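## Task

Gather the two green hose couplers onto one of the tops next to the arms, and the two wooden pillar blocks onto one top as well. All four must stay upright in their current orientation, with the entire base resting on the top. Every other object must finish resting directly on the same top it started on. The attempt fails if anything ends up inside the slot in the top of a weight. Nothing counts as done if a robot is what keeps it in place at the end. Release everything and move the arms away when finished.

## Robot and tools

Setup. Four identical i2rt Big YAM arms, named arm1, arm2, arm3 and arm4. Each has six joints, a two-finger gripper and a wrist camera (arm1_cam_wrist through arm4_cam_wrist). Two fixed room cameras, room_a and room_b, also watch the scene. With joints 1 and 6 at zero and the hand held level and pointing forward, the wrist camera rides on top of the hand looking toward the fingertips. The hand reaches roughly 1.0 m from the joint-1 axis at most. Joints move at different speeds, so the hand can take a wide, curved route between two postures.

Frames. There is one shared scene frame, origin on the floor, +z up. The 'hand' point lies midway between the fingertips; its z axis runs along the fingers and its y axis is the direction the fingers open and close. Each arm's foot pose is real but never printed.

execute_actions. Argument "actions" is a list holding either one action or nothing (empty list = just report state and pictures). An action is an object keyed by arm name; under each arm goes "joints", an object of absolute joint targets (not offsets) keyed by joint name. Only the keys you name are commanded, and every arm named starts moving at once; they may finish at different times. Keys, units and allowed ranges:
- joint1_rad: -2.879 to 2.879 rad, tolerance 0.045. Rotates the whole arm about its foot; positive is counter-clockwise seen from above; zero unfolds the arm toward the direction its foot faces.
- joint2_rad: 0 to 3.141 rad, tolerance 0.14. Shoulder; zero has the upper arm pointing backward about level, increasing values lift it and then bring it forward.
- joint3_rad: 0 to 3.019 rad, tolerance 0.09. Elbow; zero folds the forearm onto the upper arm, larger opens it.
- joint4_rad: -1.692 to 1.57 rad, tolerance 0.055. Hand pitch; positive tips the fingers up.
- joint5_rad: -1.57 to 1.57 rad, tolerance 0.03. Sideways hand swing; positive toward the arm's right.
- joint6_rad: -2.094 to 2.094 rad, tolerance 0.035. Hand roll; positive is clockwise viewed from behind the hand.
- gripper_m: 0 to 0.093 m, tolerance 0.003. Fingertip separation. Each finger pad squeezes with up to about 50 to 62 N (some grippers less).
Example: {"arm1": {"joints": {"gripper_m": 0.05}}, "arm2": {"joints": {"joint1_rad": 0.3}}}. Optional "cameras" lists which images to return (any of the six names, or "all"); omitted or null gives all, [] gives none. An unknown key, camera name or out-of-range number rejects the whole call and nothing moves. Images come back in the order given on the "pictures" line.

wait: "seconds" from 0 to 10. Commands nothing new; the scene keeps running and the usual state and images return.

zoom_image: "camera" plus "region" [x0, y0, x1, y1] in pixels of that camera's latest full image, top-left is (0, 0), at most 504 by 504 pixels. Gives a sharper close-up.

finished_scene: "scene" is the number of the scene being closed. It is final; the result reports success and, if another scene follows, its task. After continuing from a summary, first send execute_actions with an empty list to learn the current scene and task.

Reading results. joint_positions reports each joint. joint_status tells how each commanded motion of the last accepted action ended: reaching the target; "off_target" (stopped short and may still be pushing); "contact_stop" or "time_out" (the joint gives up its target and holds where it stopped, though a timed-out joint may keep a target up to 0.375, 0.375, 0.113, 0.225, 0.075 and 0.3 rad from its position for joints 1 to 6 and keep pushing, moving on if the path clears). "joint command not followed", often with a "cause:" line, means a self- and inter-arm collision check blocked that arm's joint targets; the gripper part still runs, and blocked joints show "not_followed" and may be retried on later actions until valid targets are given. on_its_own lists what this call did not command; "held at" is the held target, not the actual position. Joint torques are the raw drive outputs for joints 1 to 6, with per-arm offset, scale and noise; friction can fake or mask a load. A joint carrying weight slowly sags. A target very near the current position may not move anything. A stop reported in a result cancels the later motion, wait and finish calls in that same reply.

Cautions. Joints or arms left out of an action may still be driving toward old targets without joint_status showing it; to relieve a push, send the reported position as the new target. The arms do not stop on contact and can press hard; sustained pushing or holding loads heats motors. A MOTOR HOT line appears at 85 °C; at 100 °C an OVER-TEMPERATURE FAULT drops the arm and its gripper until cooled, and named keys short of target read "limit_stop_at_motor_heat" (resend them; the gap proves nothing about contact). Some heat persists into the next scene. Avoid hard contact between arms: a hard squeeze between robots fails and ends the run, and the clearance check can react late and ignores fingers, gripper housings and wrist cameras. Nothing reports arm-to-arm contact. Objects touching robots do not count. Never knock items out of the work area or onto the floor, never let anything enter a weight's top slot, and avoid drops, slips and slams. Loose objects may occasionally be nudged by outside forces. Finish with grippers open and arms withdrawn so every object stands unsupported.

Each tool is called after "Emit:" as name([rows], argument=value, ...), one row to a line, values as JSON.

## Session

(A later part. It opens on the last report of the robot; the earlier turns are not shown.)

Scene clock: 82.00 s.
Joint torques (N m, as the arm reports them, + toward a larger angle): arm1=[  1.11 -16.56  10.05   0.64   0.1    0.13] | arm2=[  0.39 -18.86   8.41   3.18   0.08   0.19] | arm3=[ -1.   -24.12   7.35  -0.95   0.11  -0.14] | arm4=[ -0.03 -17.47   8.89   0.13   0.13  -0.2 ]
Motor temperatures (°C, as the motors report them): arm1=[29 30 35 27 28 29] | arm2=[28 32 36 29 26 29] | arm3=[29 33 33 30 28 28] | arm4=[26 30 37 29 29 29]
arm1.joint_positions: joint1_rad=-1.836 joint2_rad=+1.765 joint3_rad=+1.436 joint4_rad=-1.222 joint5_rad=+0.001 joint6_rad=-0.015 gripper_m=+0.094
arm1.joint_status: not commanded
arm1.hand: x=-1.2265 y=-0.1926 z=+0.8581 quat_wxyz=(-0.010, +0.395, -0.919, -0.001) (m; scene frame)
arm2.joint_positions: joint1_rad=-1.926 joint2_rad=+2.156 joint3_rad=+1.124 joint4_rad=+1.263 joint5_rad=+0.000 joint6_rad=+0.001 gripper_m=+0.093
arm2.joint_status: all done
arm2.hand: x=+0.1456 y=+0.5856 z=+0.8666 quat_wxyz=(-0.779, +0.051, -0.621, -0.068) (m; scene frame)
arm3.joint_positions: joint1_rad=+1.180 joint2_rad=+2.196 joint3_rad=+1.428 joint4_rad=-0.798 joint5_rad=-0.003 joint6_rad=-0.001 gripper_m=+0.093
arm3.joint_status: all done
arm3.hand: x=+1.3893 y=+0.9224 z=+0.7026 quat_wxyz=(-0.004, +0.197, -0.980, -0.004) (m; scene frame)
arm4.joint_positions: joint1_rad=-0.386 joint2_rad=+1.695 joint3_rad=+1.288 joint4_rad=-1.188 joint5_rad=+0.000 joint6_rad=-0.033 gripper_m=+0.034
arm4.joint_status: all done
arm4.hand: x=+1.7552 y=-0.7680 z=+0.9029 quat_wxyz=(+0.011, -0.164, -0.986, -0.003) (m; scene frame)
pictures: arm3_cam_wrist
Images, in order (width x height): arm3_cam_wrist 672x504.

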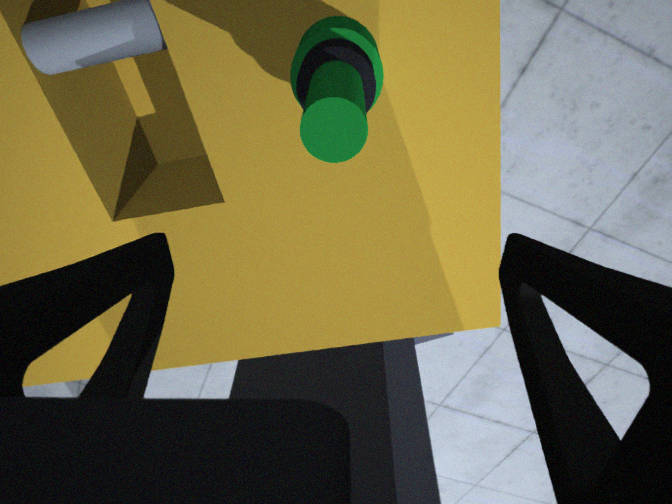

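Emit:
execute_actions([
  {"arm3":{"joints":{"joint2_rad":2.40,"joint3_rad":1.515,"joint4_rad":-0.642,"gripper_m":0.065}},"arm4":{"joints":{"joint2_rad":2.325,"joint4_rad":-0.50}}},
], cameras=["arm3_cam_wrist","arm4_cam_wrist"])

Scene clock: 87.40 s.
Joint torques (N m, as the arm reports them, + toward a larger angle): arm1=[  0.58 -16.02  10.04   0.35   0.02   0.15] | arm2=[  0.5  -19.2    8.28   3.05   0.06   0.16] | arm3=[ -1.06 -26.78   6.97   0.38   0.11  -0.13] | arm4=[ -0.44 -19.39   6.07   0.61   0.09  -0.18]
Motor temperatures (°C, as the motors report them): arm1=[29 30 35 27 28 29] | arm2=[28 32 35 29 26 29] | arm3=[29 33 33 30 28 28] | arm4=[26 30 37 29 29 29]
arm1.joint_positions: joint1_rad=-1.836 joint2_rad=+1.765 joint3_rad=+1.436 joint4_rad=-1.222 joint5_rad=+0.001 joint6_rad=-0.015 gripper_m=+0.094
arm1.joint_status: not commanded
arm1.hand: x=-1.2265 y=-0.1926 z=+0.8581 quat_wxyz=(-0.010, +0.395, -0.919, -0.001) (m; scene frame)
arm2.joint_positions: joint1_rad=-1.926 joint2_rad=+2.156 joint3_rad=+1.124 joint4_rad=+1.263 joint5_rad=+0.000 joint6_rad=+0.001 gripper_m=+0.093
arm2.joint_status: not commanded
arm2.hand: x=+0.1456 y=+0.5856 z=+0.8666 quat_wxyz=(-0.779, +0.051, -0.621, -0.068) (m; scene frame)
arm3.joint_positions: joint1_rad=+1.180 joint2_rad=+2.412 joint3_rad=+1.502 joint4_rad=-0.660 joint5_rad=-0.003 joint6_rad=-0.001 gripper_m=+0.065
arm3.joint_status: all done
arm3.hand: x=+1.3989 y=+0.9268 z=+0.6011 quat_wxyz=(-0.002, +0.197, -0.980, -0.004) (m; scene frame)
arm4.joint_positions: joint1_rad=-0.386 joint2_rad=+2.318 joint3_rad=+1.278 joint4_rad=-0.510 joint5_rad=+0.001 joint6_rad=-0.033 gripper_m=+0.034
arm4.joint_status: all done
arm4.hand: x=+1.7994 y=-0.7841 z=+0.5893 quat_wxyz=(-0.011, -0.164, -0.986, +0.002) (m; scene frame)
pictures: arm3_cam_wrist, arm4_cam_wrist
Images, in order (width x height): arm3_cam_wrist 672x504, arm4_cam_wrist 672x504.

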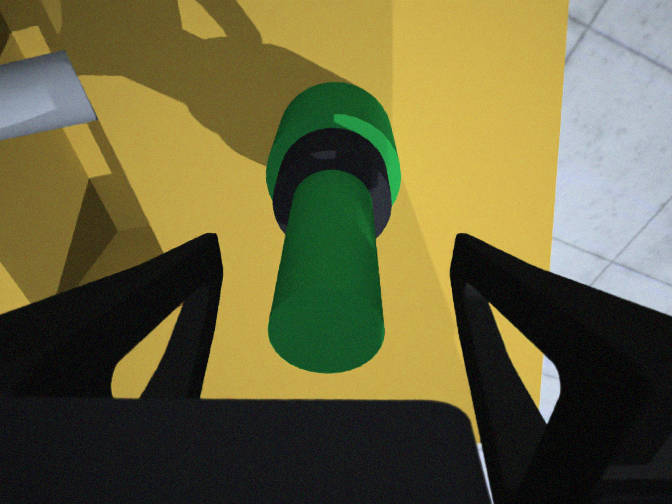

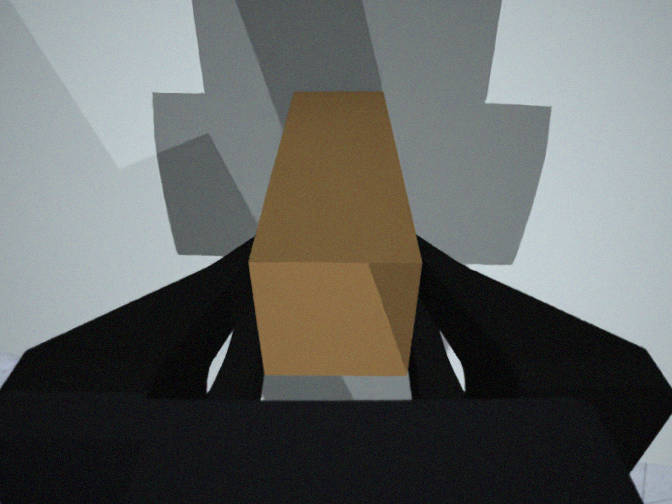

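Emit:
execute_actions([
  {"arm3":{"joints":{"gripper_m":0}},"arm4":{"joints":{"gripper_m":0.07}}},
], cameras=["arm3_cam_wrist","arm4_cam_wrist"])

Scene clock: 90.47 s.
Joint torques (N m, as the arm reports them, + toward a larger angle): arm1=[  1.18 -16.07  10.1    0.43   0.1    0.16] | arm2=[  0.15 -19.03   8.4    3.18   0.08   0.2 ] | arm3=[ -1.41 -26.42   6.86   0.35   0.07  -0.13] | arm4=[ -0.67 -19.49   6.12   0.67   0.07  -0.13]
Motor temperatures (°C, as the motors report them): arm1=[29 30 35 27 28 29] | arm2=[28 32 35 29 26 29] | arm3=[29 33 33 30 28 28] | arm4=[26 30 36 29 29 29]
arm1.joint_positions: joint1_rad=-1.836 joint2_rad=+1.765 joint3_rad=+1.436 joint4_rad=-1.222 joint5_rad=+0.001 joint6_rad=-0.015 gripper_m=+0.094
arm1.joint_status: not commanded
arm1.hand: x=-1.2265 y=-0.1926 z=+0.8581 quat_wxyz=(-0.010, +0.395, -0.919, -0.001) (m; scene frame)
arm2.joint_positions: joint1_rad=-1.926 joint2_rad=+2.156 joint3_rad=+1.124 joint4_rad=+1.263 joint5_rad=+0.000 joint6_rad=+0.001 gripper_m=+0.093
arm2.joint_status: not commanded
arm2.hand: x=+0.1456 y=+0.5856 z=+0.8666 quat_wxyz=(-0.779, +0.051, -0.621, -0.068) (m; scene frame)
arm3.joint_positions: joint1_rad=+1.180 joint2_rad=+2.412 joint3_rad=+1.502 joint4_rad=-0.660 joint5_rad=-0.002 joint6_rad=-0.001 gripper_m=+0.026
arm3.joint_status: gripper_m off_target (ended at +0.026, target +0.000)
arm3.hand: x=+1.3990 y=+0.9267 z=+0.6011 quat_wxyz=(-0.002, +0.197, -0.980, -0.003) (m; scene frame)
arm4.joint_positions: joint1_rad=-0.386 joint2_rad=+2.318 joint3_rad=+1.278 joint4_rad=-0.509 joint5_rad=+0.001 joint6_rad=-0.033 gripper_m=+0.070
arm4.joint_status: all done
arm4.hand: x=+1.7996 y=-0.7842 z=+0.5893 quat_wxyz=(-0.011, -0.164, -0.986, +0.002) (m; scene frame)
pictures: arm3_cam_wrist, arm4_cam_wrist
Images, in order (width x height): arm3_cam_wrist 672x504, arm4_cam_wrist 672x504.

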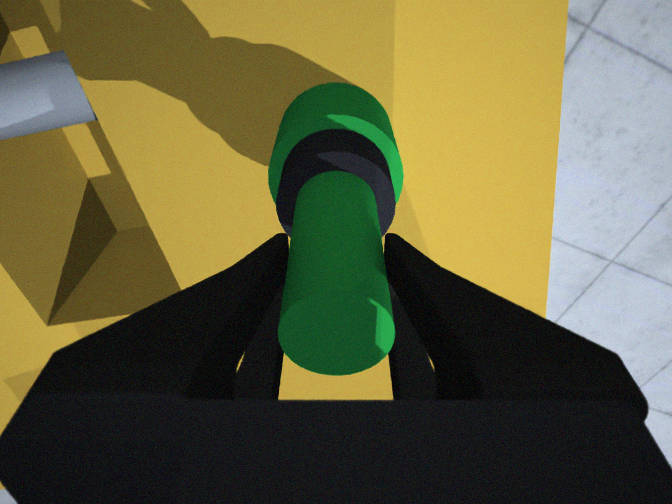

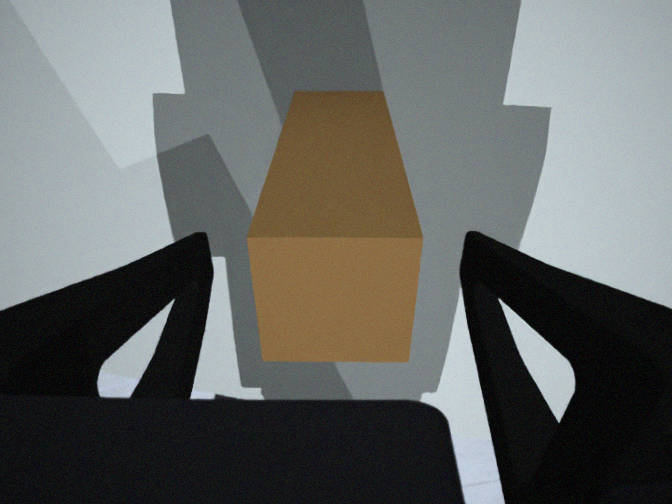

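Emit:
execute_actions([
  {"arm3":{"joints":{"joint1_rad":-2.168,"joint2_rad":1.95,"joint3_rad":1.745,"joint4_rad":-1.36}},"arm4":{"joints":{"joint2_rad":1.4,"joint4_rad":-1.1,"gripper_m":0.093}},"arm1":{"joints":{"joint2_rad":1.93,"joint3_rad":1.915,"joint4_rad":-1.48}}},
], cameras=["arm2_cam_wrist","arm3_cam_wrist","arm4_cam_wrist"])

Scene clock: 96.33 s.
Joint torques (N m, as the arm reports them, + toward a larger angle): arm1=[  0.25 -18.81  11.82   0.35   0.11   0.2 ] | arm2=[  0.19 -19.43   8.34   3.11   0.09   0.18] | arm3=[ -0.51 -26.66   9.86  -0.95  -0.12  -0.14] | arm4=[ -0.65 -11.41  11.14   0.45   0.1   -0.17]
Motor temperatures (°C, as the motors report them): arm1=[29 30 36 27 28 29] | arm2=[28 33 34 29 26 29] | arm3=[29 33 34 30 28 28] | arm4=[26 30 36 29 29 29]
arm1.joint_positions: joint1_rad=-1.836 joint2_rad=+1.929 joint3_rad=+1.873 joint4_rad=-1.471 joint5_rad=+0.001 joint6_rad=-0.015 gripper_m=+0.094
arm1.joint_status: all done
arm1.hand: x=-1.1692 y=-0.1335 z=+0.9327 quat_wxyz=(-0.021, +0.395, -0.919, -0.006) (m; scene frame)
arm2.joint_positions: joint1_rad=-1.926 joint2_rad=+2.156 joint3_rad=+1.124 joint4_rad=+1.263 joint5_rad=+0.000 joint6_rad=+0.001 gripper_m=+0.093
arm2.joint_status: not commanded
arm2.hand: x=+0.1456 y=+0.5856 z=+0.8666 quat_wxyz=(-0.779, +0.051, -0.621, -0.068) (m; scene frame)
arm3.joint_positions: joint1_rad=-2.177 joint2_rad=+1.973 joint3_rad=+1.735 joint4_rad=-1.343 joint5_rad=+0.002 joint6_rad=-0.001 gripper_m=+0.026
arm3.joint_status: all done
arm3.hand: x=+0.2671 y=+0.5942 z=+0.9276 quat_wxyz=(+0.004, -0.996, -0.090, -0.007) (m; scene frame)
arm4.joint_positions: joint1_rad=-0.386 joint2_rad=+1.391 joint3_rad=+1.278 joint4_rad=-1.094 joint5_rad=+0.001 joint6_rad=-0.033 gripper_m=+0.093
arm4.joint_status: all done
arm4.hand: x=+1.7615 y=-0.7710 z=+1.0442 quat_wxyz=(-0.178, -0.161, -0.970, +0.035) (m; scene frame)
pictures: arm2_cam_wrist, arm3_cam_wrist, arm4_cam_wrist
Images, in order (width x height): arm2_cam_wrist 672x504, arm3_cam_wrist 672x504, arm4_cam_wrist 672x504.

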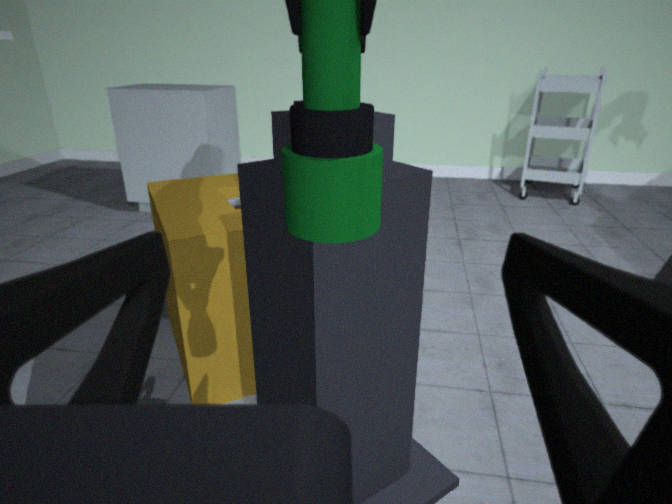

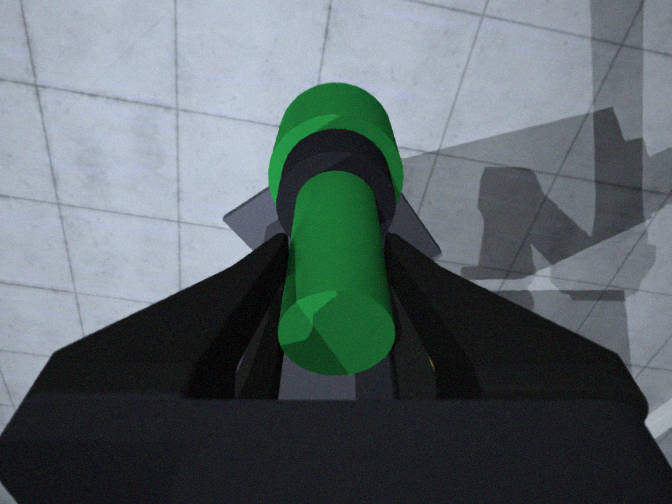

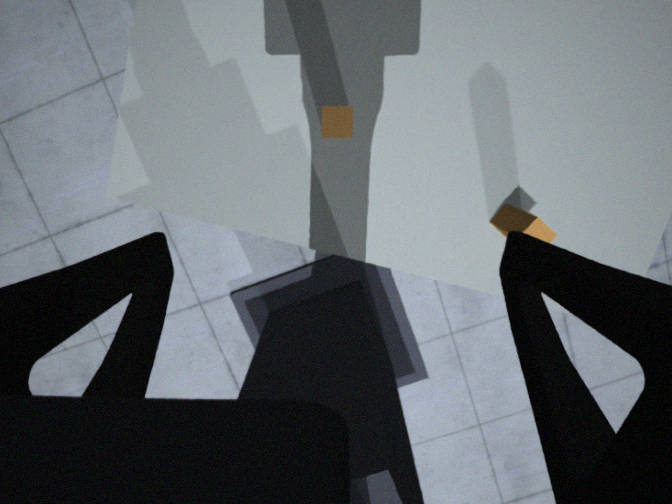

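Emit:
execute_actions([
  {"arm2":{"joints":{"joint2_rad":2.378,"joint3_rad":1.61,"joint4_rad":1.027,"gripper_m":0.08}}},
], cameras=["arm2_cam_wrist","arm3_cam_wrist"])

Scene clock: 100.70 s.
Joint torques (N m, as the arm reports them, + toward a larger angle): arm1=[  0.84 -18.47  11.71   0.37   0.13   0.15] | arm2=[  0.31 -22.75  11.37   1.32   0.08   0.17] | arm3=[ -0.14 -25.82   9.96  -1.04  -0.11  -0.13] | arm4=[ -0.61 -11.9   11.05   0.59   0.1   -0.17]
Motor temperatures (°C, as the motors report them): arm1=[29 31 36 27 28 29] | arm2=[28 33 34 29 26 29] | arm3=[29 33 34 30 28 28] | arm4=[26 30 37 29 29 29]
arm1.joint_positions: joint1_rad=-1.836 joint2_rad=+1.929 joint3_rad=+1.873 joint4_rad=-1.471 joint5_rad=+0.001 joint6_rad=-0.015 gripper_m=+0.094
arm1.joint_status: not commanded
arm1.hand: x=-1.1692 y=-0.1335 z=+0.9327 quat_wxyz=(-0.021, +0.395, -0.919, -0.006) (m; scene frame)
arm2.joint_positions: joint1_rad=-1.926 joint2_rad=+2.388 joint3_rad=+1.579 joint4_rad=+1.040 joint5_rad=+0.000 joint6_rad=+0.001 gripper_m=+0.080
arm2.joint_status: all done
arm2.hand: x=+0.2683 y=+0.6066 z=+0.8492 quat_wxyz=(-0.779, +0.051, -0.621, -0.068) (m; scene frame)
arm3.joint_positions: joint1_rad=-2.177 joint2_rad=+1.973 joint3_rad=+1.735 joint4_rad=-1.343 joint5_rad=+0.002 joint6_rad=-0.001 gripper_m=+0.026
arm3.joint_status: not commanded
arm3.hand: x=+0.2671 y=+0.5942 z=+0.9276 quat_wxyz=(+0.004, -0.996, -0.090, -0.007) (m; scene frame)
arm4.joint_positions: joint1_rad=-0.386 joint2_rad=+1.391 joint3_rad=+1.278 joint4_rad=-1.094 joint5_rad=+0.001 joint6_rad=-0.033 gripper_m=+0.093
arm4.joint_status: not commanded
arm4.hand: x=+1.7615 y=-0.7710 z=+1.0442 quat_wxyz=(-0.178, -0.161, -0.970, +0.035) (m; scene frame)
pictures: arm2_cam_wrist, arm3_cam_wrist
Images, in order (width x height): arm2_cam_wrist 672x504, arm3_cam_wrist 672x504.

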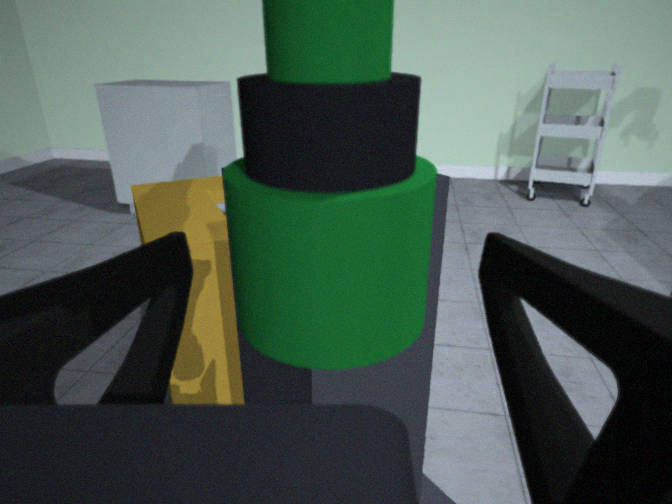

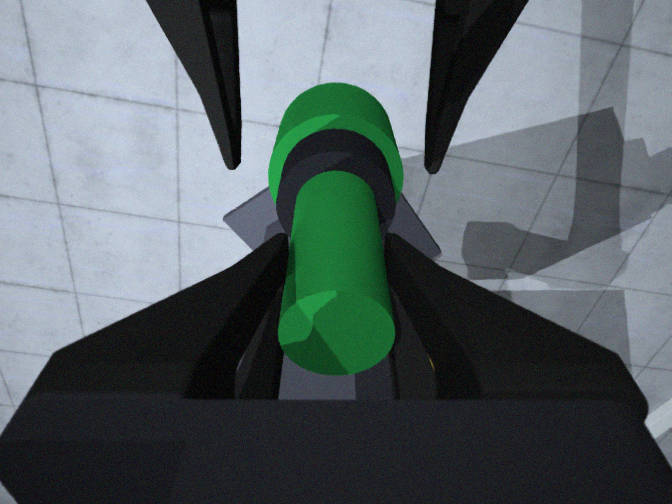

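Emit:
execute_actions([
  {"arm2":{"joints":{"joint3_rad":1.635,"gripper_m":0.06}}},
], cameras=[])

Emit:
execute_actions([
  {"arm2":{"joints":{"gripper_m":0}}},
], cameras=["arm2_cam_wrist","arm3_cam_wrist"])

Scene clock: 103.80 s.
Joint torques (N m, as the arm reports them, + toward a larger angle): arm1=[  1.12 -18.83  11.64   0.24   0.08   0.22] | arm2=[  0.27 -22.76  12.5    1.18   0.08   0.2 ] | arm3=[ -0.04 -25.87   9.85  -1.01  -0.11  -0.15] | arm4=[ -0.34 -12.05  11.04   0.6    0.1   -0.16]
Motor temperatures (°C, as the motors report them): arm1=[29 31 36 27 28 29] | arm2=[28 33 35 29 26 29] | arm3=[29 33 34 30 28 28] | arm4=[26 29 37 29 29 29]
arm1.joint_positions: joint1_rad=-1.836 joint2_rad=+1.929 joint3_rad=+1.873 joint4_rad=-1.471 joint5_rad=+0.001 joint6_rad=-0.015 gripper_m=+0.094
arm1.joint_status: not commanded
arm1.hand: x=-1.1692 y=-0.1335 z=+0.9327 quat_wxyz=(-0.021, +0.395, -0.919, -0.006) (m; scene frame)
arm2.joint_positions: joint1_rad=-1.926 joint2_rad=+2.388 joint3_rad=+1.593 joint4_rad=+1.040 joint5_rad=+0.000 joint6_rad=+0.001 gripper_m=+0.060
arm2.joint_status: all done
arm2.hand: x=+0.2713 y=+0.6071 z=+0.8563 quat_wxyz=(-0.784, +0.050, -0.615, -0.068) (m; scene frame)
arm3.joint_positions: joint1_rad=-2.177 joint2_rad=+1.973 joint3_rad=+1.735 joint4_rad=-1.343 joint5_rad=+0.002 joint6_rad=-0.001 gripper_m=+0.026
arm3.joint_status: not commanded
arm3.hand: x=+0.2671 y=+0.5942 z=+0.9276 quat_wxyz=(+0.004, -0.996, -0.090, -0.007) (m; scene frame)
arm4.joint_positions: joint1_rad=-0.386 joint2_rad=+1.391 joint3_rad=+1.278 joint4_rad=-1.094 joint5_rad=+0.001 joint6_rad=-0.033 gripper_m=+0.093
arm4.joint_status: not commanded
arm4.hand: x=+1.7615 y=-0.7710 z=+1.0442 quat_wxyz=(-0.178, -0.161, -0.970, +0.035) (m; scene frame)
pictures: none
No camera images: the call's "cameras" was empty. Leave "cameras" out to get every camera's image.

Scene clock: 104.43 s.
Joint torques (N m, as the arm reports them, + toward a larger angle): arm1=[  1.68 -18.02  11.84   0.49   0.1    0.19] | arm2=[  0.32 -23.    12.47   1.25   0.1    0.19] | arm3=[ -0.21 -25.88   9.89  -1.05   0.    -0.14] | arm4=[ -0.4  -11.28  11.14   0.6    0.07  -0.15]
Motor temperatures (°C, as the motors report them): arm1=[29 31 36 27 28 29] | arm2=[28 33 35 29 26 29] | arm3=[29 33 34 30 28 28] | arm4=[26 29 37 29 29 29]
arm1.joint_positions: joint1_rad=-1.836 joint2_rad=+1.929 joint3_rad=+1.873 joint4_rad=-1.471 joint5_rad=+0.001 joint6_rad=-0.015 gripper_m=+0.094
arm1.joint_status: not commanded
arm1.hand: x=-1.1692 y=-0.1335 z=+0.9327 quat_wxyz=(-0.021, +0.395, -0.919, -0.006) (m; scene frame)
arm2.joint_positions: joint1_rad=-1.926 joint2_rad=+2.388 joint3_rad=+1.593 joint4_rad=+1.040 joint5_rad=-0.001 joint6_rad=+0.001 gripper_m=+0.049
arm2.joint_status: gripper_m off_target (ended at +0.049, target +0.000)
arm2.hand: x=+0.2712 y=+0.6076 z=+0.8563 quat_wxyz=(-0.784, +0.051, -0.615, -0.069) (m; scene frame)
arm3.joint_positions: joint1_rad=-2.177 joint2_rad=+1.973 joint3_rad=+1.735 joint4_rad=-1.343 joint5_rad=+0.000 joint6_rad=-0.001 gripper_m=+0.026
arm3.joint_status: not commanded
arm3.hand: x=+0.2672 y=+0.5936 z=+0.9276 quat_wxyz=(+0.003, -0.996, -0.090, -0.007) (m; scene frame)
arm4.joint_positions: joint1_rad=-0.386 joint2_rad=+1.391 joint3_rad=+1.278 joint4_rad=-1.094 joint5_rad=+0.001 joint6_rad=-0.033 gripper_m=+0.093
arm4.joint_status: not commanded
arm4.hand: x=+1.7615 y=-0.7710 z=+1.0442 quat_wxyz=(-0.178, -0.161, -0.970, +0.035) (m; scene frame)
pictures: arm2_cam_wrist, arm3_cam_wrist
Images, in order (width x height): arm2_cam_wrist 672x504, arm3_cam_wrist 672x504.

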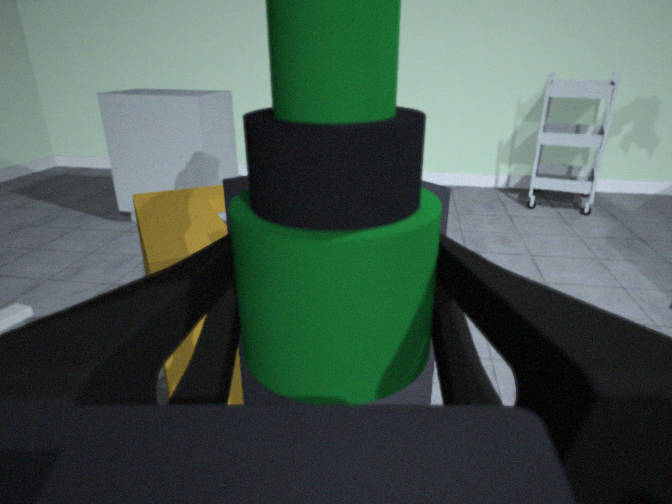

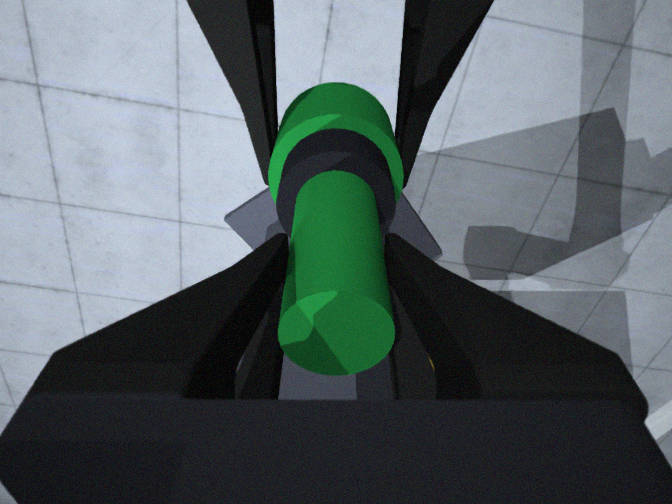

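Emit:
execute_actions([
  {"arm3":{"joints":{"gripper_m":0.055}}},
], cameras=[])

Emit:
execute_actions([
  {"arm3":{"joints":{"joint2_rad":1.82,"gripper_m":0.09}},"arm2":{"joints":{"joint2_rad":2.575,"joint3_rad":1.66,"joint4_rad":1.235}}},
], cameras=["arm2_cam_wrist"])

Emit:
execute_actions([
  {"arm3":{"joints":{"joint2_rad":1.0,"joint3_rad":1.2}},"arm2":{"joints":{"joint1_rad":1.834}}},
], cameras=["arm1_cam_wrist","arm2_cam_wrist"])

Scene clock: 111.43 s.
Joint torques (N m, as the arm reports them, + toward a larger angle): arm1=[  0.64 -18.19  11.58   0.47   0.08   0.21] | arm2=[  0.33 -23.05  12.4    1.34   0.11   0.18] | arm3=[ -0.08 -24.65  10.09  -1.05   0.    -0.14] | arm4=[ -0.54 -11.85  11.19   0.65   0.06  -0.22]
Motor temperatures (°C, as the motors report them): arm1=[29 31 37 27 28 29] | arm2=[28 34 36 29 26 29] | arm3=[29 33 35 30 28 28] | arm4=[26 29 38 29 29 29]
arm1.joint_positions: joint1_rad=-1.836 joint2_rad=+1.929 joint3_rad=+1.873 joint4_rad=-1.471 joint5_rad=+0.001 joint6_rad=-0.015 gripper_m=+0.094
arm1.joint_status: not commanded
arm1.hand: x=-1.1692 y=-0.1335 z=+0.9327 quat_wxyz=(-0.021, +0.395, -0.919, -0.006) (m; scene frame)
arm2.joint_positions: joint1_rad=-1.926 joint2_rad=+2.388 joint3_rad=+1.593 joint4_rad=+1.038 joint5_rad=-0.001 joint6_rad=+0.001 gripper_m=+0.049
arm2.joint_status: not commanded
arm2.hand: x=+0.2714 y=+0.6077 z=+0.8557 quat_wxyz=(-0.783, +0.051, -0.616, -0.069) (m; scene frame)
arm3.joint_positions: joint1_rad=-2.177 joint2_rad=+1.963 joint3_rad=+1.735 joint4_rad=-1.343 joint5_rad=+0.000 joint6_rad=-0.001 gripper_m=+0.055
arm3.joint_status: all done
arm3.hand: x=+0.2670 y=+0.5936 z=+0.9338 quat_wxyz=(+0.002, -0.996, -0.090, -0.002) (m; scene frame)
arm4.joint_positions: joint1_rad=-0.386 joint2_rad=+1.391 joint3_rad=+1.278 joint4_rad=-1.094 joint5_rad=+0.001 joint6_rad=-0.033 gripper_m=+0.093
arm4.joint_status: not commanded
arm4.hand: x=+1.7615 y=-0.7710 z=+1.0442 quat_wxyz=(-0.178, -0.161, -0.970, +0.035) (m; scene frame)
pictures: none
No camera images: the call's "cameras" was empty. Leave "cameras" out to get every camera's image.

Scene clock: 112.63 s.
Joint torques (N m, as the arm reports them, + toward a larger angle): arm1=[  0.85 -18.83  11.75   0.37   0.1    0.21] | arm2=[  0.21 -25.06   9.8    3.45   0.12   0.18] | arm3=[ -0.16 -20.43  10.46  -0.72   0.01  -0.14] | arm4=[ -0.38 -11.85  11.13   0.82   0.1   -0.16]
Motor temperatures (°C, as the motors report them): arm1=[29 31 37 27 28 29] | arm2=[28 34 36 29 26 29] | arm3=[29 33 35 30 28 28] | arm4=[26 29 38 29 29 29]
arm1.joint_positions: joint1_rad=-1.836 joint2_rad=+1.929 joint3_rad=+1.873 joint4_rad=-1.471 joint5_rad=+0.001 joint6_rad=-0.015 gripper_m=+0.094
arm1.joint_status: not commanded
arm1.hand: x=-1.1692 y=-0.1335 z=+0.9327 quat_wxyz=(-0.021, +0.395, -0.919, -0.006) (m; scene frame)
arm2.joint_positions: joint1_rad=-1.926 joint2_rad=+2.611 joint3_rad=+1.632 joint4_rad=+1.201 joint5_rad=-0.001 joint6_rad=+0.001 gripper_m=+0.049
arm2.joint_status: all done
arm2.hand: x=+0.2561 y=+0.6056 z=+0.7301 quat_wxyz=(-0.777, +0.051, -0.624, -0.068) (m; scene frame)
arm3.joint_positions: joint1_rad=-2.177 joint2_rad=+1.806 joint3_rad=+1.735 joint4_rad=-1.344 joint5_rad=+0.000 joint6_rad=-0.001 gripper_m=+0.090
arm3.joint_status: all done
arm3.hand: x=+0.2727 y=+0.5942 z=+1.0246 quat_wxyz=(-0.005, -0.993, -0.090, +0.076) (m; scene frame)
arm4.joint_positions: joint1_rad=-0.386 joint2_rad=+1.391 joint3_rad=+1.278 joint4_rad=-1.094 joint5_rad=+0.001 joint6_rad=-0.033 gripper_m=+0.093
arm4.joint_status: not commanded
arm4.hand: x=+1.7615 y=-0.7710 z=+1.0442 quat_wxyz=(-0.178, -0.161, -0.970, +0.035) (m; scene frame)
pictures: arm2_cam_wrist
Images, in order (width x height): arm2_cam_wrist 672x504.

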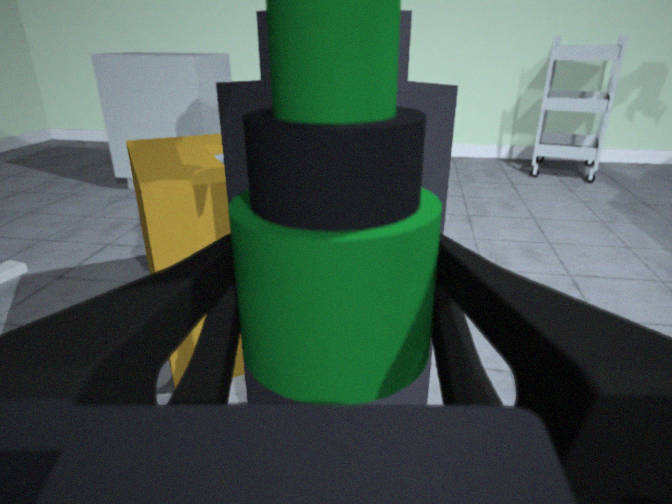

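Scene clock: 115.87 s.
Joint torques (N m, as the arm reports them, + toward a larger angle): arm1=[  0.72 -17.3   11.61   0.31   0.07   0.15] | arm2=[  0.28 -24.4    8.57   3.53   0.12   0.17] | arm3=[-0.05 -5.73  9.87 -0.16 -0.03 -0.15] | arm4=[ -0.78 -11.05  11.07   0.73   0.07  -0.17]
Motor temperatures (°C, as the motors report them): arm1=[29 31 37 27 28 29] | arm2=[28 34 35 29 26 29] | arm3=[29 33 35 30 28 28] | arm4=[26 29 38 29 29 29]
arm1.joint_positions: joint1_rad=-1.836 joint2_rad=+1.929 joint3_rad=+1.873 joint4_rad=-1.471 joint5_rad=+0.001 joint6_rad=-0.015 gripper_m=+0.094
arm1.joint_status: not commanded
arm1.hand: x=-1.1692 y=-0.1335 z=+0.9327 quat_wxyz=(-0.021, +0.395, -0.919, -0.006) (m; scene frame)
arm2.joint_positions: joint1_rad=+1.830 joint2_rad=+2.605 joint3_rad=+1.647 joint4_rad=+1.201 joint5_rad=-0.001 joint6_rad=+0.002 gripper_m=+0.049
arm2.joint_status: all done
arm2.hand: x=-1.1640 y=-0.1278 z=+0.7475 quat_wxyz=(+0.300, +0.568, +0.237, -0.729) (m; scene frame)
arm3.joint_positions: joint1_rad=-2.177 joint2_rad=+0.993 joint3_rad=+1.199 joint4_rad=-1.346 joint5_rad=+0.000 joint6_rad=-0.001 gripper_m=+0.090
arm3.joint_status: all done
arm3.hand: x=+0.5152 y=+0.6375 z=+1.1516 quat_wxyz=(-0.017, -0.973, -0.089, +0.211) (m; scene frame)
arm4.joint_positions: joint1_rad=-0.386 joint2_rad=+1.391 joint3_rad=+1.278 joint4_rad=-1.094 joint5_rad=+0.001 joint6_rad=-0.033 gripper_m=+0.093
arm4.joint_status: not commanded
arm4.hand: x=+1.7615 y=-0.7710 z=+1.0442 quat_wxyz=(-0.178, -0.161, -0.970, +0.035) (m; scene frame)
pictures: arm1_cam_wrist, arm2_cam_wrist
Images, in order (width x height): arm1_cam_wrist 672x504, arm2_cam_wrist 672x504.

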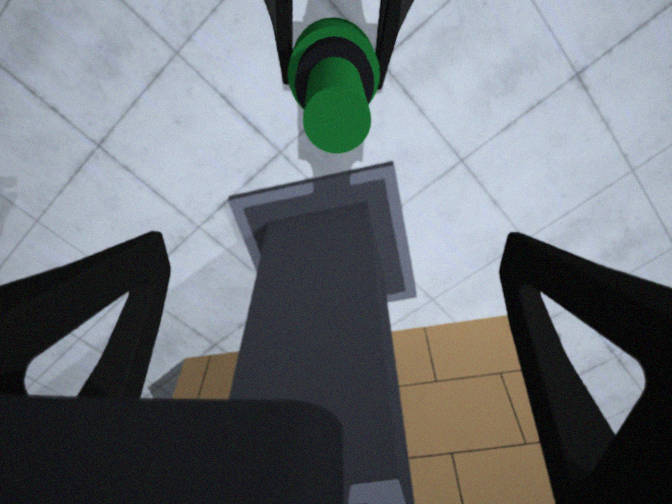

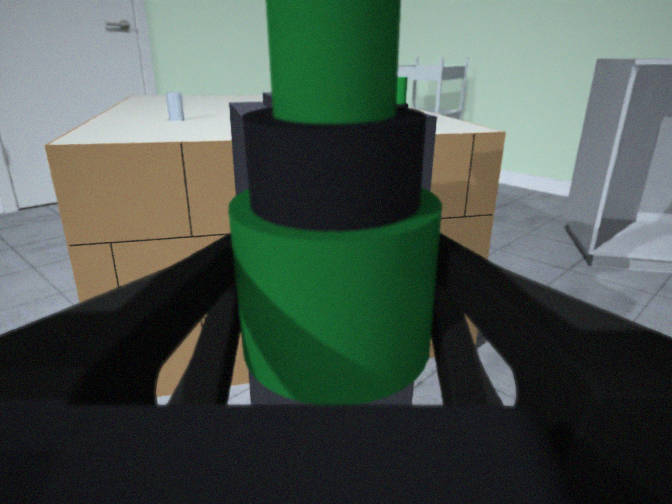

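Emit:
execute_actions([
  {"arm1":{"joints":{"joint2_rad":2.03,"joint3_rad":1.785,"joint4_rad":-1.305,"gripper_m":0.06}}},
], cameras=["arm1_cam_wrist"])

Scene clock: 119.43 s.
Joint torques (N m, as the arm reports them, + toward a larger angle): arm1=[  1.51 -20.57   9.     1.1    0.16   0.19] | arm2=[  0.45 -24.52   8.55   3.46   0.1    0.16] | arm3=[-0.16 -5.79  9.89 -0.12 -0.02 -0.15] | arm4=[ -0.26 -11.22  11.17   0.57   0.08  -0.18]
Motor temperatures (°C, as the motors report them): arm1=[29 31 37 27 28 29] | arm2=[28 34 35 29 26 29] | arm3=[29 32 35 30 28 28] | arm4=[26 29 38 29 29 29]
arm1.joint_positions: joint1_rad=-1.836 joint2_rad=+2.039 joint3_rad=+1.778 joint4_rad=-1.316 joint5_rad=+0.001 joint6_rad=-0.015 gripper_m=+0.060
arm1.joint_status: all done
arm1.hand: x=-1.1615 y=-0.1263 z=+0.8318 quat_wxyz=(+0.002, +0.395, -0.919, +0.004) (m; scene frame)
arm2.joint_positions: joint1_rad=+1.830 joint2_rad=+2.605 joint3_rad=+1.647 joint4_rad=+1.201 joint5_rad=-0.001 joint6_rad=+0.002 gripper_m=+0.049
arm2.joint_status: not commanded
arm2.hand: x=-1.1640 y=-0.1278 z=+0.7475 quat_wxyz=(+0.300, +0.568, +0.237, -0.729) (m; scene frame)
arm3.joint_positions: joint1_rad=-2.177 joint2_rad=+0.993 joint3_rad=+1.199 joint4_rad=-1.346 joint5_rad=+0.000 joint6_rad=-0.001 gripper_m=+0.090
arm3.joint_status: not commanded
arm3.hand: x=+0.5152 y=+0.6375 z=+1.1516 quat_wxyz=(-0.017, -0.973, -0.089, +0.211) (m; scene frame)
arm4.joint_positions: joint1_rad=-0.386 joint2_rad=+1.391 joint3_rad=+1.278 joint4_rad=-1.094 joint5_rad=+0.001 joint6_rad=-0.033 gripper_m=+0.093
arm4.joint_status: not commanded
arm4.hand: x=+1.7615 y=-0.7710 z=+1.0442 quat_wxyz=(-0.178, -0.161, -0.970, +0.035) (m; scene frame)
pictures: arm1_cam_wrist
Images, in order (width x height): arm1_cam_wrist 672x504.

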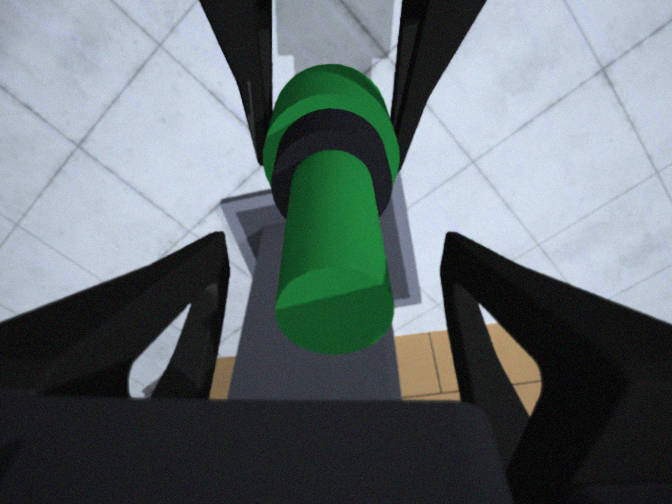

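Emit:
execute_actions([
  {"arm1":{"joints":{"joint4_rad":-1.284,"gripper_m":0}}},
], cameras=["arm1_cam_wrist"])

Scene clock: 122.53 s.
Joint torques (N m, as the arm reports them, + toward a larger angle): arm1=[  2.1  -20.63   9.12   1.36   0.16   0.18] | arm2=[  0.32 -24.43   8.63   3.45   0.12   0.19] | arm3=[-0.09 -5.72  9.89 -0.09  0.   -0.14] | arm4=[ -0.23 -11.37  11.04   0.76   0.12  -0.18]
Motor temperatures (°C, as the motors report them): arm1=[29 31 36 27 28 29] | arm2=[28 35 35 29 26 29] | arm3=[29 32 35 30 28 28] | arm4=[26 29 38 29 29 29]
arm1.joint_positions: joint1_rad=-1.836 joint2_rad=+2.039 joint3_rad=+1.778 joint4_rad=-1.298 joint5_rad=-0.001 joint6_rad=-0.015 gripper_m=+0.026
arm1.joint_status: gripper_m off_target (ended at +0.026, target +0.000); the others done
arm1.hand: x=-1.1588 y=-0.1229 z=+0.8318 quat_wxyz=(-0.006, +0.395, -0.919, +0.000) (m; scene frame)
arm2.joint_positions: joint1_rad=+1.830 joint2_rad=+2.605 joint3_rad=+1.647 joint4_rad=+1.202 joint5_rad=-0.001 joint6_rad=+0.002 gripper_m=+0.049
arm2.joint_status: not commanded
arm2.hand: x=-1.1639 y=-0.1277 z=+0.7479 quat_wxyz=(+0.300, +0.567, +0.237, -0.729) (m; scene frame)
arm3.joint_positions: joint1_rad=-2.177 joint2_rad=+0.993 joint3_rad=+1.199 joint4_rad=-1.346 joint5_rad=+0.000 joint6_rad=-0.001 gripper_m=+0.090
arm3.joint_status: not commanded
arm3.hand: x=+0.5152 y=+0.6375 z=+1.1516 quat_wxyz=(-0.017, -0.973, -0.089, +0.211) (m; scene frame)
arm4.joint_positions: joint1_rad=-0.386 joint2_rad=+1.391 joint3_rad=+1.278 joint4_rad=-1.094 joint5_rad=+0.001 joint6_rad=-0.033 gripper_m=+0.093
arm4.joint_status: not commanded
arm4.hand: x=+1.7615 y=-0.7710 z=+1.0442 quat_wxyz=(-0.178, -0.161, -0.970, +0.035) (m; scene frame)
pictures: arm1_cam_wrist
Images, in order (width x height): arm1_cam_wrist 672x504.

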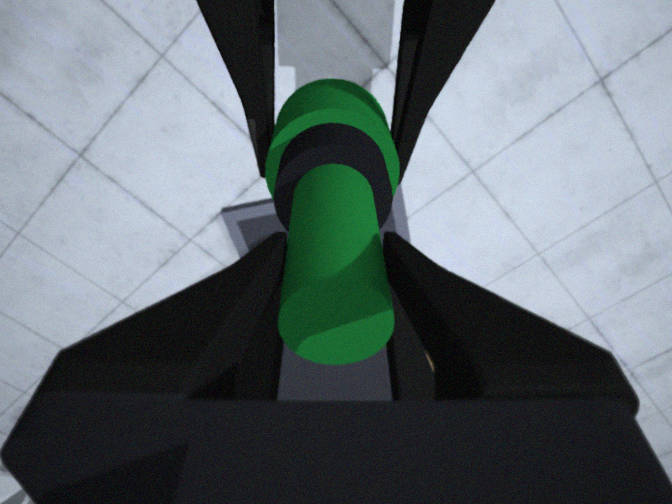

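Emit:
execute_actions([
  {"arm2":{"joints":{"gripper_m":0.075,"joint2_rad":2.605,"joint4_rad":1.205}}},
], cameras=[])

Emit:
execute_actions([
  {"arm2":{"joints":{"joint3_rad":1.45,"gripper_m":0.093}},"arm1":{"joints":{"joint2_rad":1.665,"joint3_rad":1.49,"joint4_rad":-1.40}}},
], cameras=["arm1_cam_wrist"])

Scene clock: 126.80 s.
Joint torques (N m, as the arm reports them, + toward a larger angle): arm1=[  0.06 -19.79   9.22   1.12   0.13   0.17] | arm2=[  0.07 -22.09   8.68   1.99   0.12   0.17] | arm3=[-0.13 -5.74  9.84 -0.21 -0.01 -0.16] | arm4=[ -0.41 -11.42  11.12   0.66   0.08  -0.18]
Motor temperatures (°C, as the motors report them): arm1=[29 31 36 27 28 29] | arm2=[28 35 35 29 26 29] | arm3=[29 31 35 30 28 28] | arm4=[26 29 38 29 29 29]
arm1.joint_positions: joint1_rad=-1.836 joint2_rad=+2.039 joint3_rad=+1.778 joint4_rad=-1.295 joint5_rad=-0.001 joint6_rad=-0.015 gripper_m=+0.026
arm1.joint_status: not commanded
arm1.hand: x=-1.1583 y=-0.1223 z=+0.8318 quat_wxyz=(-0.007, +0.395, -0.919, -0.001) (m; scene frame)
arm2.joint_positions: joint1_rad=+1.830 joint2_rad=+2.605 joint3_rad=+1.647 joint4_rad=+1.202 joint5_rad=-0.001 joint6_rad=+0.002 gripper_m=+0.075
arm2.joint_status: all done
arm2.hand: x=-1.1639 y=-0.1277 z=+0.7479 quat_wxyz=(+0.300, +0.567, +0.237, -0.729) (m; scene frame)
arm3.joint_positions: joint1_rad=-2.177 joint2_rad=+0.993 joint3_rad=+1.199 joint4_rad=-1.346 joint5_rad=+0.000 joint6_rad=-0.001 gripper_m=+0.090
arm3.joint_status: not commanded
arm3.hand: x=+0.5152 y=+0.6375 z=+1.1516 quat_wxyz=(-0.017, -0.973, -0.089, +0.211) (m; scene frame)
arm4.joint_positions: joint1_rad=-0.386 joint2_rad=+1.391 joint3_rad=+1.278 joint4_rad=-1.094 joint5_rad=+0.001 joint6_rad=-0.033 gripper_m=+0.093
arm4.joint_status: not commanded
arm4.hand: x=+1.7615 y=-0.7710 z=+1.0442 quat_wxyz=(-0.178, -0.161, -0.970, +0.035) (m; scene frame)
pictures: none
No camera images: the call's "cameras" was empty. Leave "cameras" out to get every camera's image.

Scene clock: 128.20 s.
Joint torques (N m, as the arm reports them, + toward a larger angle): arm1=[  0.13 -13.76   8.43   0.62   0.15   0.15] | arm2=[  0.1  -20.82   6.68   2.01   0.1    0.18] | arm3=[-0.02 -5.45  9.88 -0.11 -0.01 -0.14] | arm4=[ -0.24 -11.49  11.12   0.58   0.09  -0.21]
Motor temperatures (°C, as the motors report them): arm1=[29 31 36 27 28 29] | arm2=[28 35 34 29 26 29] | arm3=[29 31 35 30 28 28] | arm4=[26 29 38 29 29 29]
arm1.joint_positions: joint1_rad=-1.836 joint2_rad=+1.655 joint3_rad=+1.490 joint4_rad=-1.394 joint5_rad=-0.001 joint6_rad=-0.015 gripper_m=+0.026
arm1.joint_status: all done
arm1.hand: x=-1.2460 y=-0.2115 z=+0.9320 quat_wxyz=(-0.006, +0.395, -0.919, +0.000) (m; scene frame)
arm2.joint_positions: joint1_rad=+1.830 joint2_rad=+2.605 joint3_rad=+1.441 joint4_rad=+1.202 joint5_rad=-0.001 joint6_rad=+0.002 gripper_m=+0.093
arm2.joint_status: all done
arm2.hand: x=-1.1210 y=-0.0841 z=+0.6595 quat_wxyz=(+0.274, +0.639, +0.266, -0.667) (m; scene frame)
arm3.joint_positions: joint1_rad=-2.177 joint2_rad=+0.993 joint3_rad=+1.199 joint4_rad=-1.346 joint5_rad=+0.000 joint6_rad=-0.001 gripper_m=+0.090
arm3.joint_status: not commanded
arm3.hand: x=+0.5152 y=+0.6375 z=+1.1516 quat_wxyz=(-0.017, -0.973, -0.089, +0.211) (m; scene frame)
arm4.joint_positions: joint1_rad=-0.386 joint2_rad=+1.391 joint3_rad=+1.278 joint4_rad=-1.094 joint5_rad=+0.001 joint6_rad=-0.033 gripper_m=+0.093
arm4.joint_status: not commanded
arm4.hand: x=+1.7615 y=-0.7710 z=+1.0442 quat_wxyz=(-0.178, -0.161, -0.970, +0.035) (m; scene frame)
pictures: arm1_cam_wrist
Images, in order (width x height): arm1_cam_wrist 672x504.

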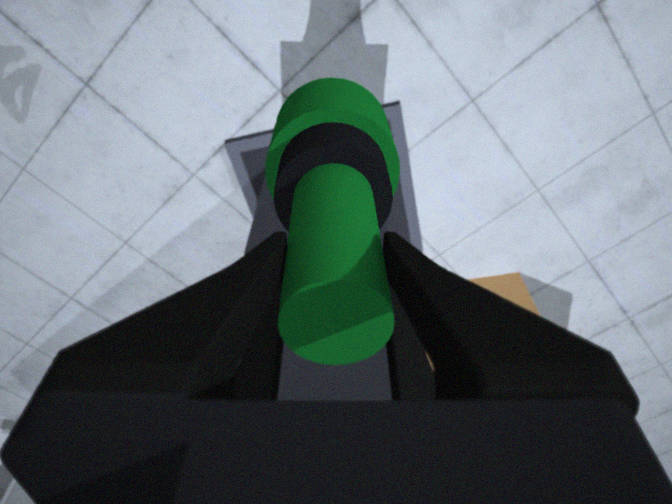

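Emit:
execute_actions([
  {"arm1":{"joints":{"joint1_rad":1.33}},"arm2":{"joints":{"joint1_rad":2.3,"joint3_rad":1.1,"joint2_rad":1.6}}},
], cameras=["arm1_cam_wrist"])

Emit:
execute_actions([
  {"arm1":{"joints":{"joint2_rad":1.80,"joint3_rad":1.25,"joint4_rad":-0.98}}},
], cameras=["arm1_cam_wrist","room_a"])

Emit:
zoom_image(camera="room_a", region=[570, 210, 670, 300])

Scene clock: 134.73 s.
Joint torques (N m, as the arm reports them, + toward a larger angle): arm1=[  0.07 -14.75   8.62   0.56   0.25   0.23] | arm2=[  0.28 -12.36  10.1    1.36   0.11   0.17] | arm3=[-0.24 -5.8   9.81 -0.14  0.01 -0.15] | arm4=[ -0.34 -11.63  11.12   0.53   0.05  -0.17]
Motor temperatures (°C, as the motors report them): arm1=[29 31 36 27 28 29] | arm2=[28 34 34 29 26 29] | arm3=[29 31 35 30 28 28] | arm4=[26 29 38 29 29 29]
arm1.joint_positions: joint1_rad=+1.336 joint2_rad=+1.670 joint3_rad=+1.490 joint4_rad=-1.394 joint5_rad=-0.002 joint6_rad=-0.015 gripper_m=+0.026
arm1.joint_status: all done
arm1.hand: x=-1.9365 y=-0.9384 z=+0.9255 quat_wxyz=(+0.002, +0.913, +0.408, +0.003) (m; scene frame)
arm2.joint_positions: joint1_rad=+2.295 joint2_rad=+1.585 joint3_rad=+1.098 joint4_rad=+1.202 joint5_rad=-0.001 joint6_rad=+0.002 gripper_m=+0.093
arm2.joint_status: all done
arm2.hand: x=-0.7617 y=-0.1232 z=+1.2236 quat_wxyz=(+0.531, +0.335, +0.245, -0.738) (m; scene frame)
arm3.joint_positions: joint1_rad=-2.177 joint2_rad=+0.993 joint3_rad=+1.199 joint4_rad=-1.346 joint5_rad=+0.000 joint6_rad=-0.001 gripper_m=+0.090
arm3.joint_status: not commanded
arm3.hand: x=+0.5152 y=+0.6375 z=+1.1516 quat_wxyz=(-0.017, -0.973, -0.089, +0.211) (m; scene frame)
arm4.joint_positions: joint1_rad=-0.386 joint2_rad=+1.391 joint3_rad=+1.278 joint4_rad=-1.094 joint5_rad=+0.001 joint6_rad=-0.033 gripper_m=+0.093
arm4.joint_status: not commanded
arm4.hand: x=+1.7615 y=-0.7710 z=+1.0442 quat_wxyz=(-0.178, -0.161, -0.970, +0.035) (m; scene frame)
pictures: arm1_cam_wrist
Images, in order (width x height): arm1_cam_wrist 672x504.

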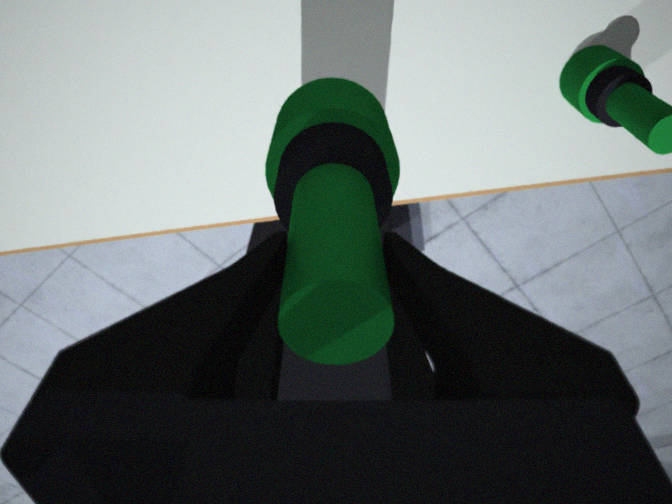

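Scene clock: 135.90 s.
Joint torques (N m, as the arm reports them, + toward a larger angle): arm1=[ -0.13 -15.78   9.01   1.01   0.15   0.15] | arm2=[  0.41 -11.94  10.08   1.45   0.08   0.17] | arm3=[-0.07 -5.99  9.83 -0.13  0.01 -0.13] | arm4=[ -0.73 -11.59  11.08   0.62   0.09  -0.18]
Motor temperatures (°C, as the motors report them): arm1=[29 31 36 27 28 29] | arm2=[28 34 34 29 26 29] | arm3=[29 31 35 30 28 28] | arm4=[26 29 38 29 29 29]
arm1.joint_positions: joint1_rad=+1.336 joint2_rad=+1.822 joint3_rad=+1.227 joint4_rad=-0.990 joint5_rad=-0.002 joint6_rad=-0.015 gripper_m=+0.026
arm1.joint_status: all done
arm1.hand: x=-1.9312 y=-0.9337 z=+0.7595 quat_wxyz=(+0.000, +0.913, +0.408, +0.008) (m; scene frame)
arm2.joint_positions: joint1_rad=+2.295 joint2_rad=+1.585 joint3_rad=+1.098 joint4_rad=+1.202 joint5_rad=-0.001 joint6_rad=+0.002 gripper_m=+0.093
arm2.joint_status: not commanded
arm2.hand: x=-0.7617 y=-0.1232 z=+1.2236 quat_wxyz=(+0.531, +0.335, +0.245, -0.738) (m; scene frame)
arm3.joint_positions: joint1_rad=-2.177 joint2_rad=+0.993 joint3_rad=+1.199 joint4_rad=-1.346 joint5_rad=+0.000 joint6_rad=-0.001 gripper_m=+0.090
arm3.joint_status: not commanded
arm3.hand: x=+0.5152 y=+0.6375 z=+1.1516 quat_wxyz=(-0.017, -0.973, -0.089, +0.211) (m; scene frame)
arm4.joint_positions: joint1_rad=-0.386 joint2_rad=+1.391 joint3_rad=+1.278 joint4_rad=-1.094 joint5_rad=+0.001 joint6_rad=-0.033 gripper_m=+0.093
arm4.joint_status: not commanded
arm4.hand: x=+1.7615 y=-0.7710 z=+1.0442 quat_wxyz=(-0.178, -0.161, -0.970, +0.035) (m; scene frame)
pictures: arm1_cam_wrist, room_a
Images, in order (width x height): arm1_cam_wrist 672x504, room_a 672x504.

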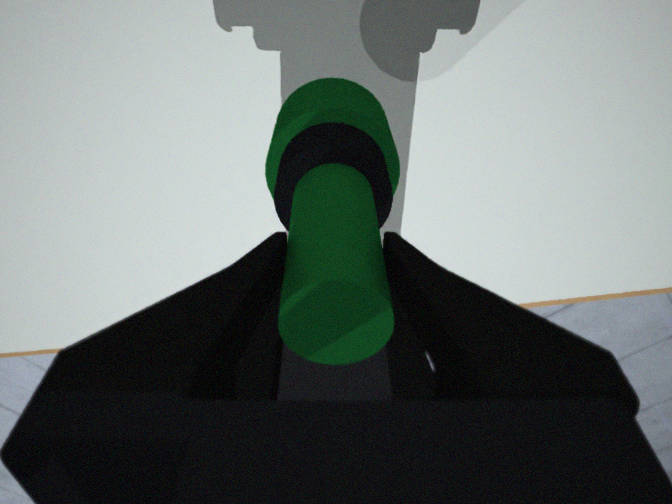

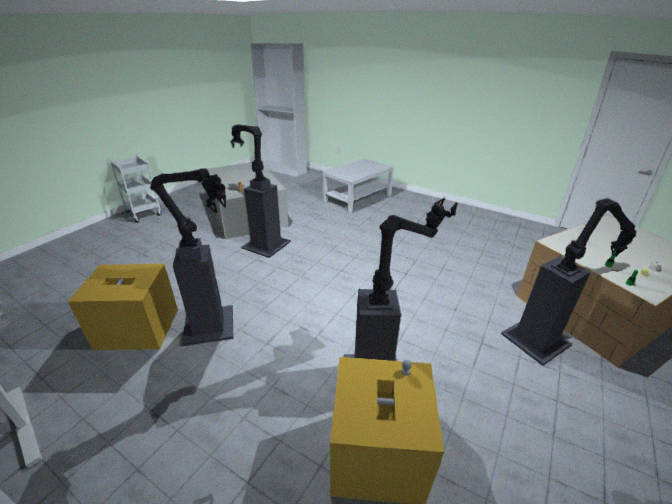

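Region (570, 210, 670, 300) of room_a's 672x504 image, scaled by 5.040, with more detail than that image has; it fills the top 454 rows of this view, and the rest is white.

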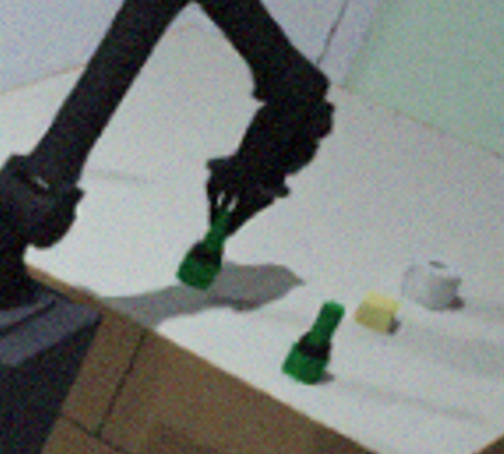

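Emit:
execute_actions([
  {"arm1":{"joints":{"joint2_rad":1.875,"joint4_rad":-0.91}}},
], cameras=["arm1_cam_wrist"])

Scene clock: 141.77 s.
Joint torques (N m, as the arm reports them, + toward a larger angle): arm1=[ -0.24 -14.92   8.63   0.97   0.22   0.15] | arm2=[  0.28 -11.92  10.07   1.34   0.1    0.17] | arm3=[-0.24 -5.45  9.88 -0.11 -0.02 -0.13] | arm4=[ -0.36 -11.84  11.15   0.6    0.09  -0.17]
Motor temperatures (°C, as the motors report them): arm1=[29 31 36 27 28 29] | arm2=[28 34 34 29 26 29] | arm3=[29 31 35 30 28 28] | arm4=[26 29 38 29 29 29]
arm1.joint_positions: joint1_rad=+1.336 joint2_rad=+1.871 joint3_rad=+1.227 joint4_rad=-0.921 joint5_rad=-0.002 joint6_rad=-0.015 gripper_m=+0.026
arm1.joint_status: all done
arm1.hand: x=-1.9386 y=-0.9419 z=+0.7361 quat_wxyz=(+0.004, +0.913, +0.408, -0.002) (m; scene frame)
arm2.joint_positions: joint1_rad=+2.295 joint2_rad=+1.585 joint3_rad=+1.098 joint4_rad=+1.202 joint5_rad=-0.001 joint6_rad=+0.002 gripper_m=+0.093
arm2.joint_status: not commanded
arm2.hand: x=-0.7617 y=-0.1232 z=+1.2236 quat_wxyz=(+0.531, +0.335, +0.245, -0.738) (m; scene frame)
arm3.joint_positions: joint1_rad=-2.177 joint2_rad=+0.993 joint3_rad=+1.199 joint4_rad=-1.346 joint5_rad=+0.000 joint6_rad=-0.001 gripper_m=+0.090
arm3.joint_status: not commanded
arm3.hand: x=+0.5152 y=+0.6375 z=+1.1516 quat_wxyz=(-0.017, -0.973, -0.089, +0.211) (m; scene frame)
arm4.joint_positions: joint1_rad=-0.386 joint2_rad=+1.391 joint3_rad=+1.278 joint4_rad=-1.094 joint5_rad=+0.001 joint6_rad=-0.033 gripper_m=+0.093
arm4.joint_status: not commanded
arm4.hand: x=+1.7615 y=-0.7710 z=+1.0442 quat_wxyz=(-0.178, -0.161, -0.970, +0.035) (m; scene frame)
pictures: arm1_cam_wrist
Images, in order (width x height): arm1_cam_wrist 672x504.

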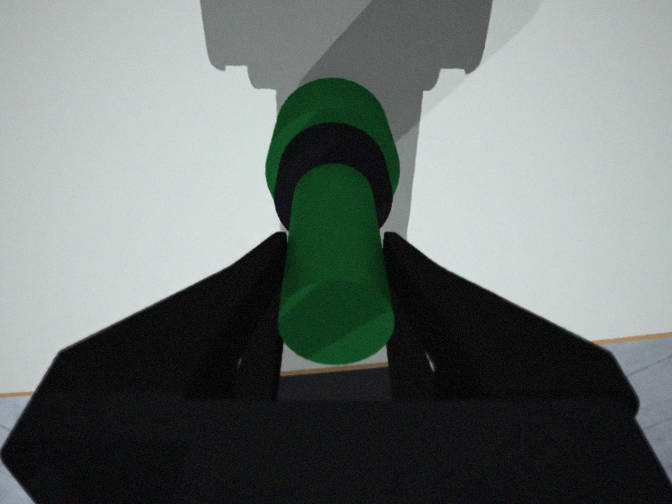

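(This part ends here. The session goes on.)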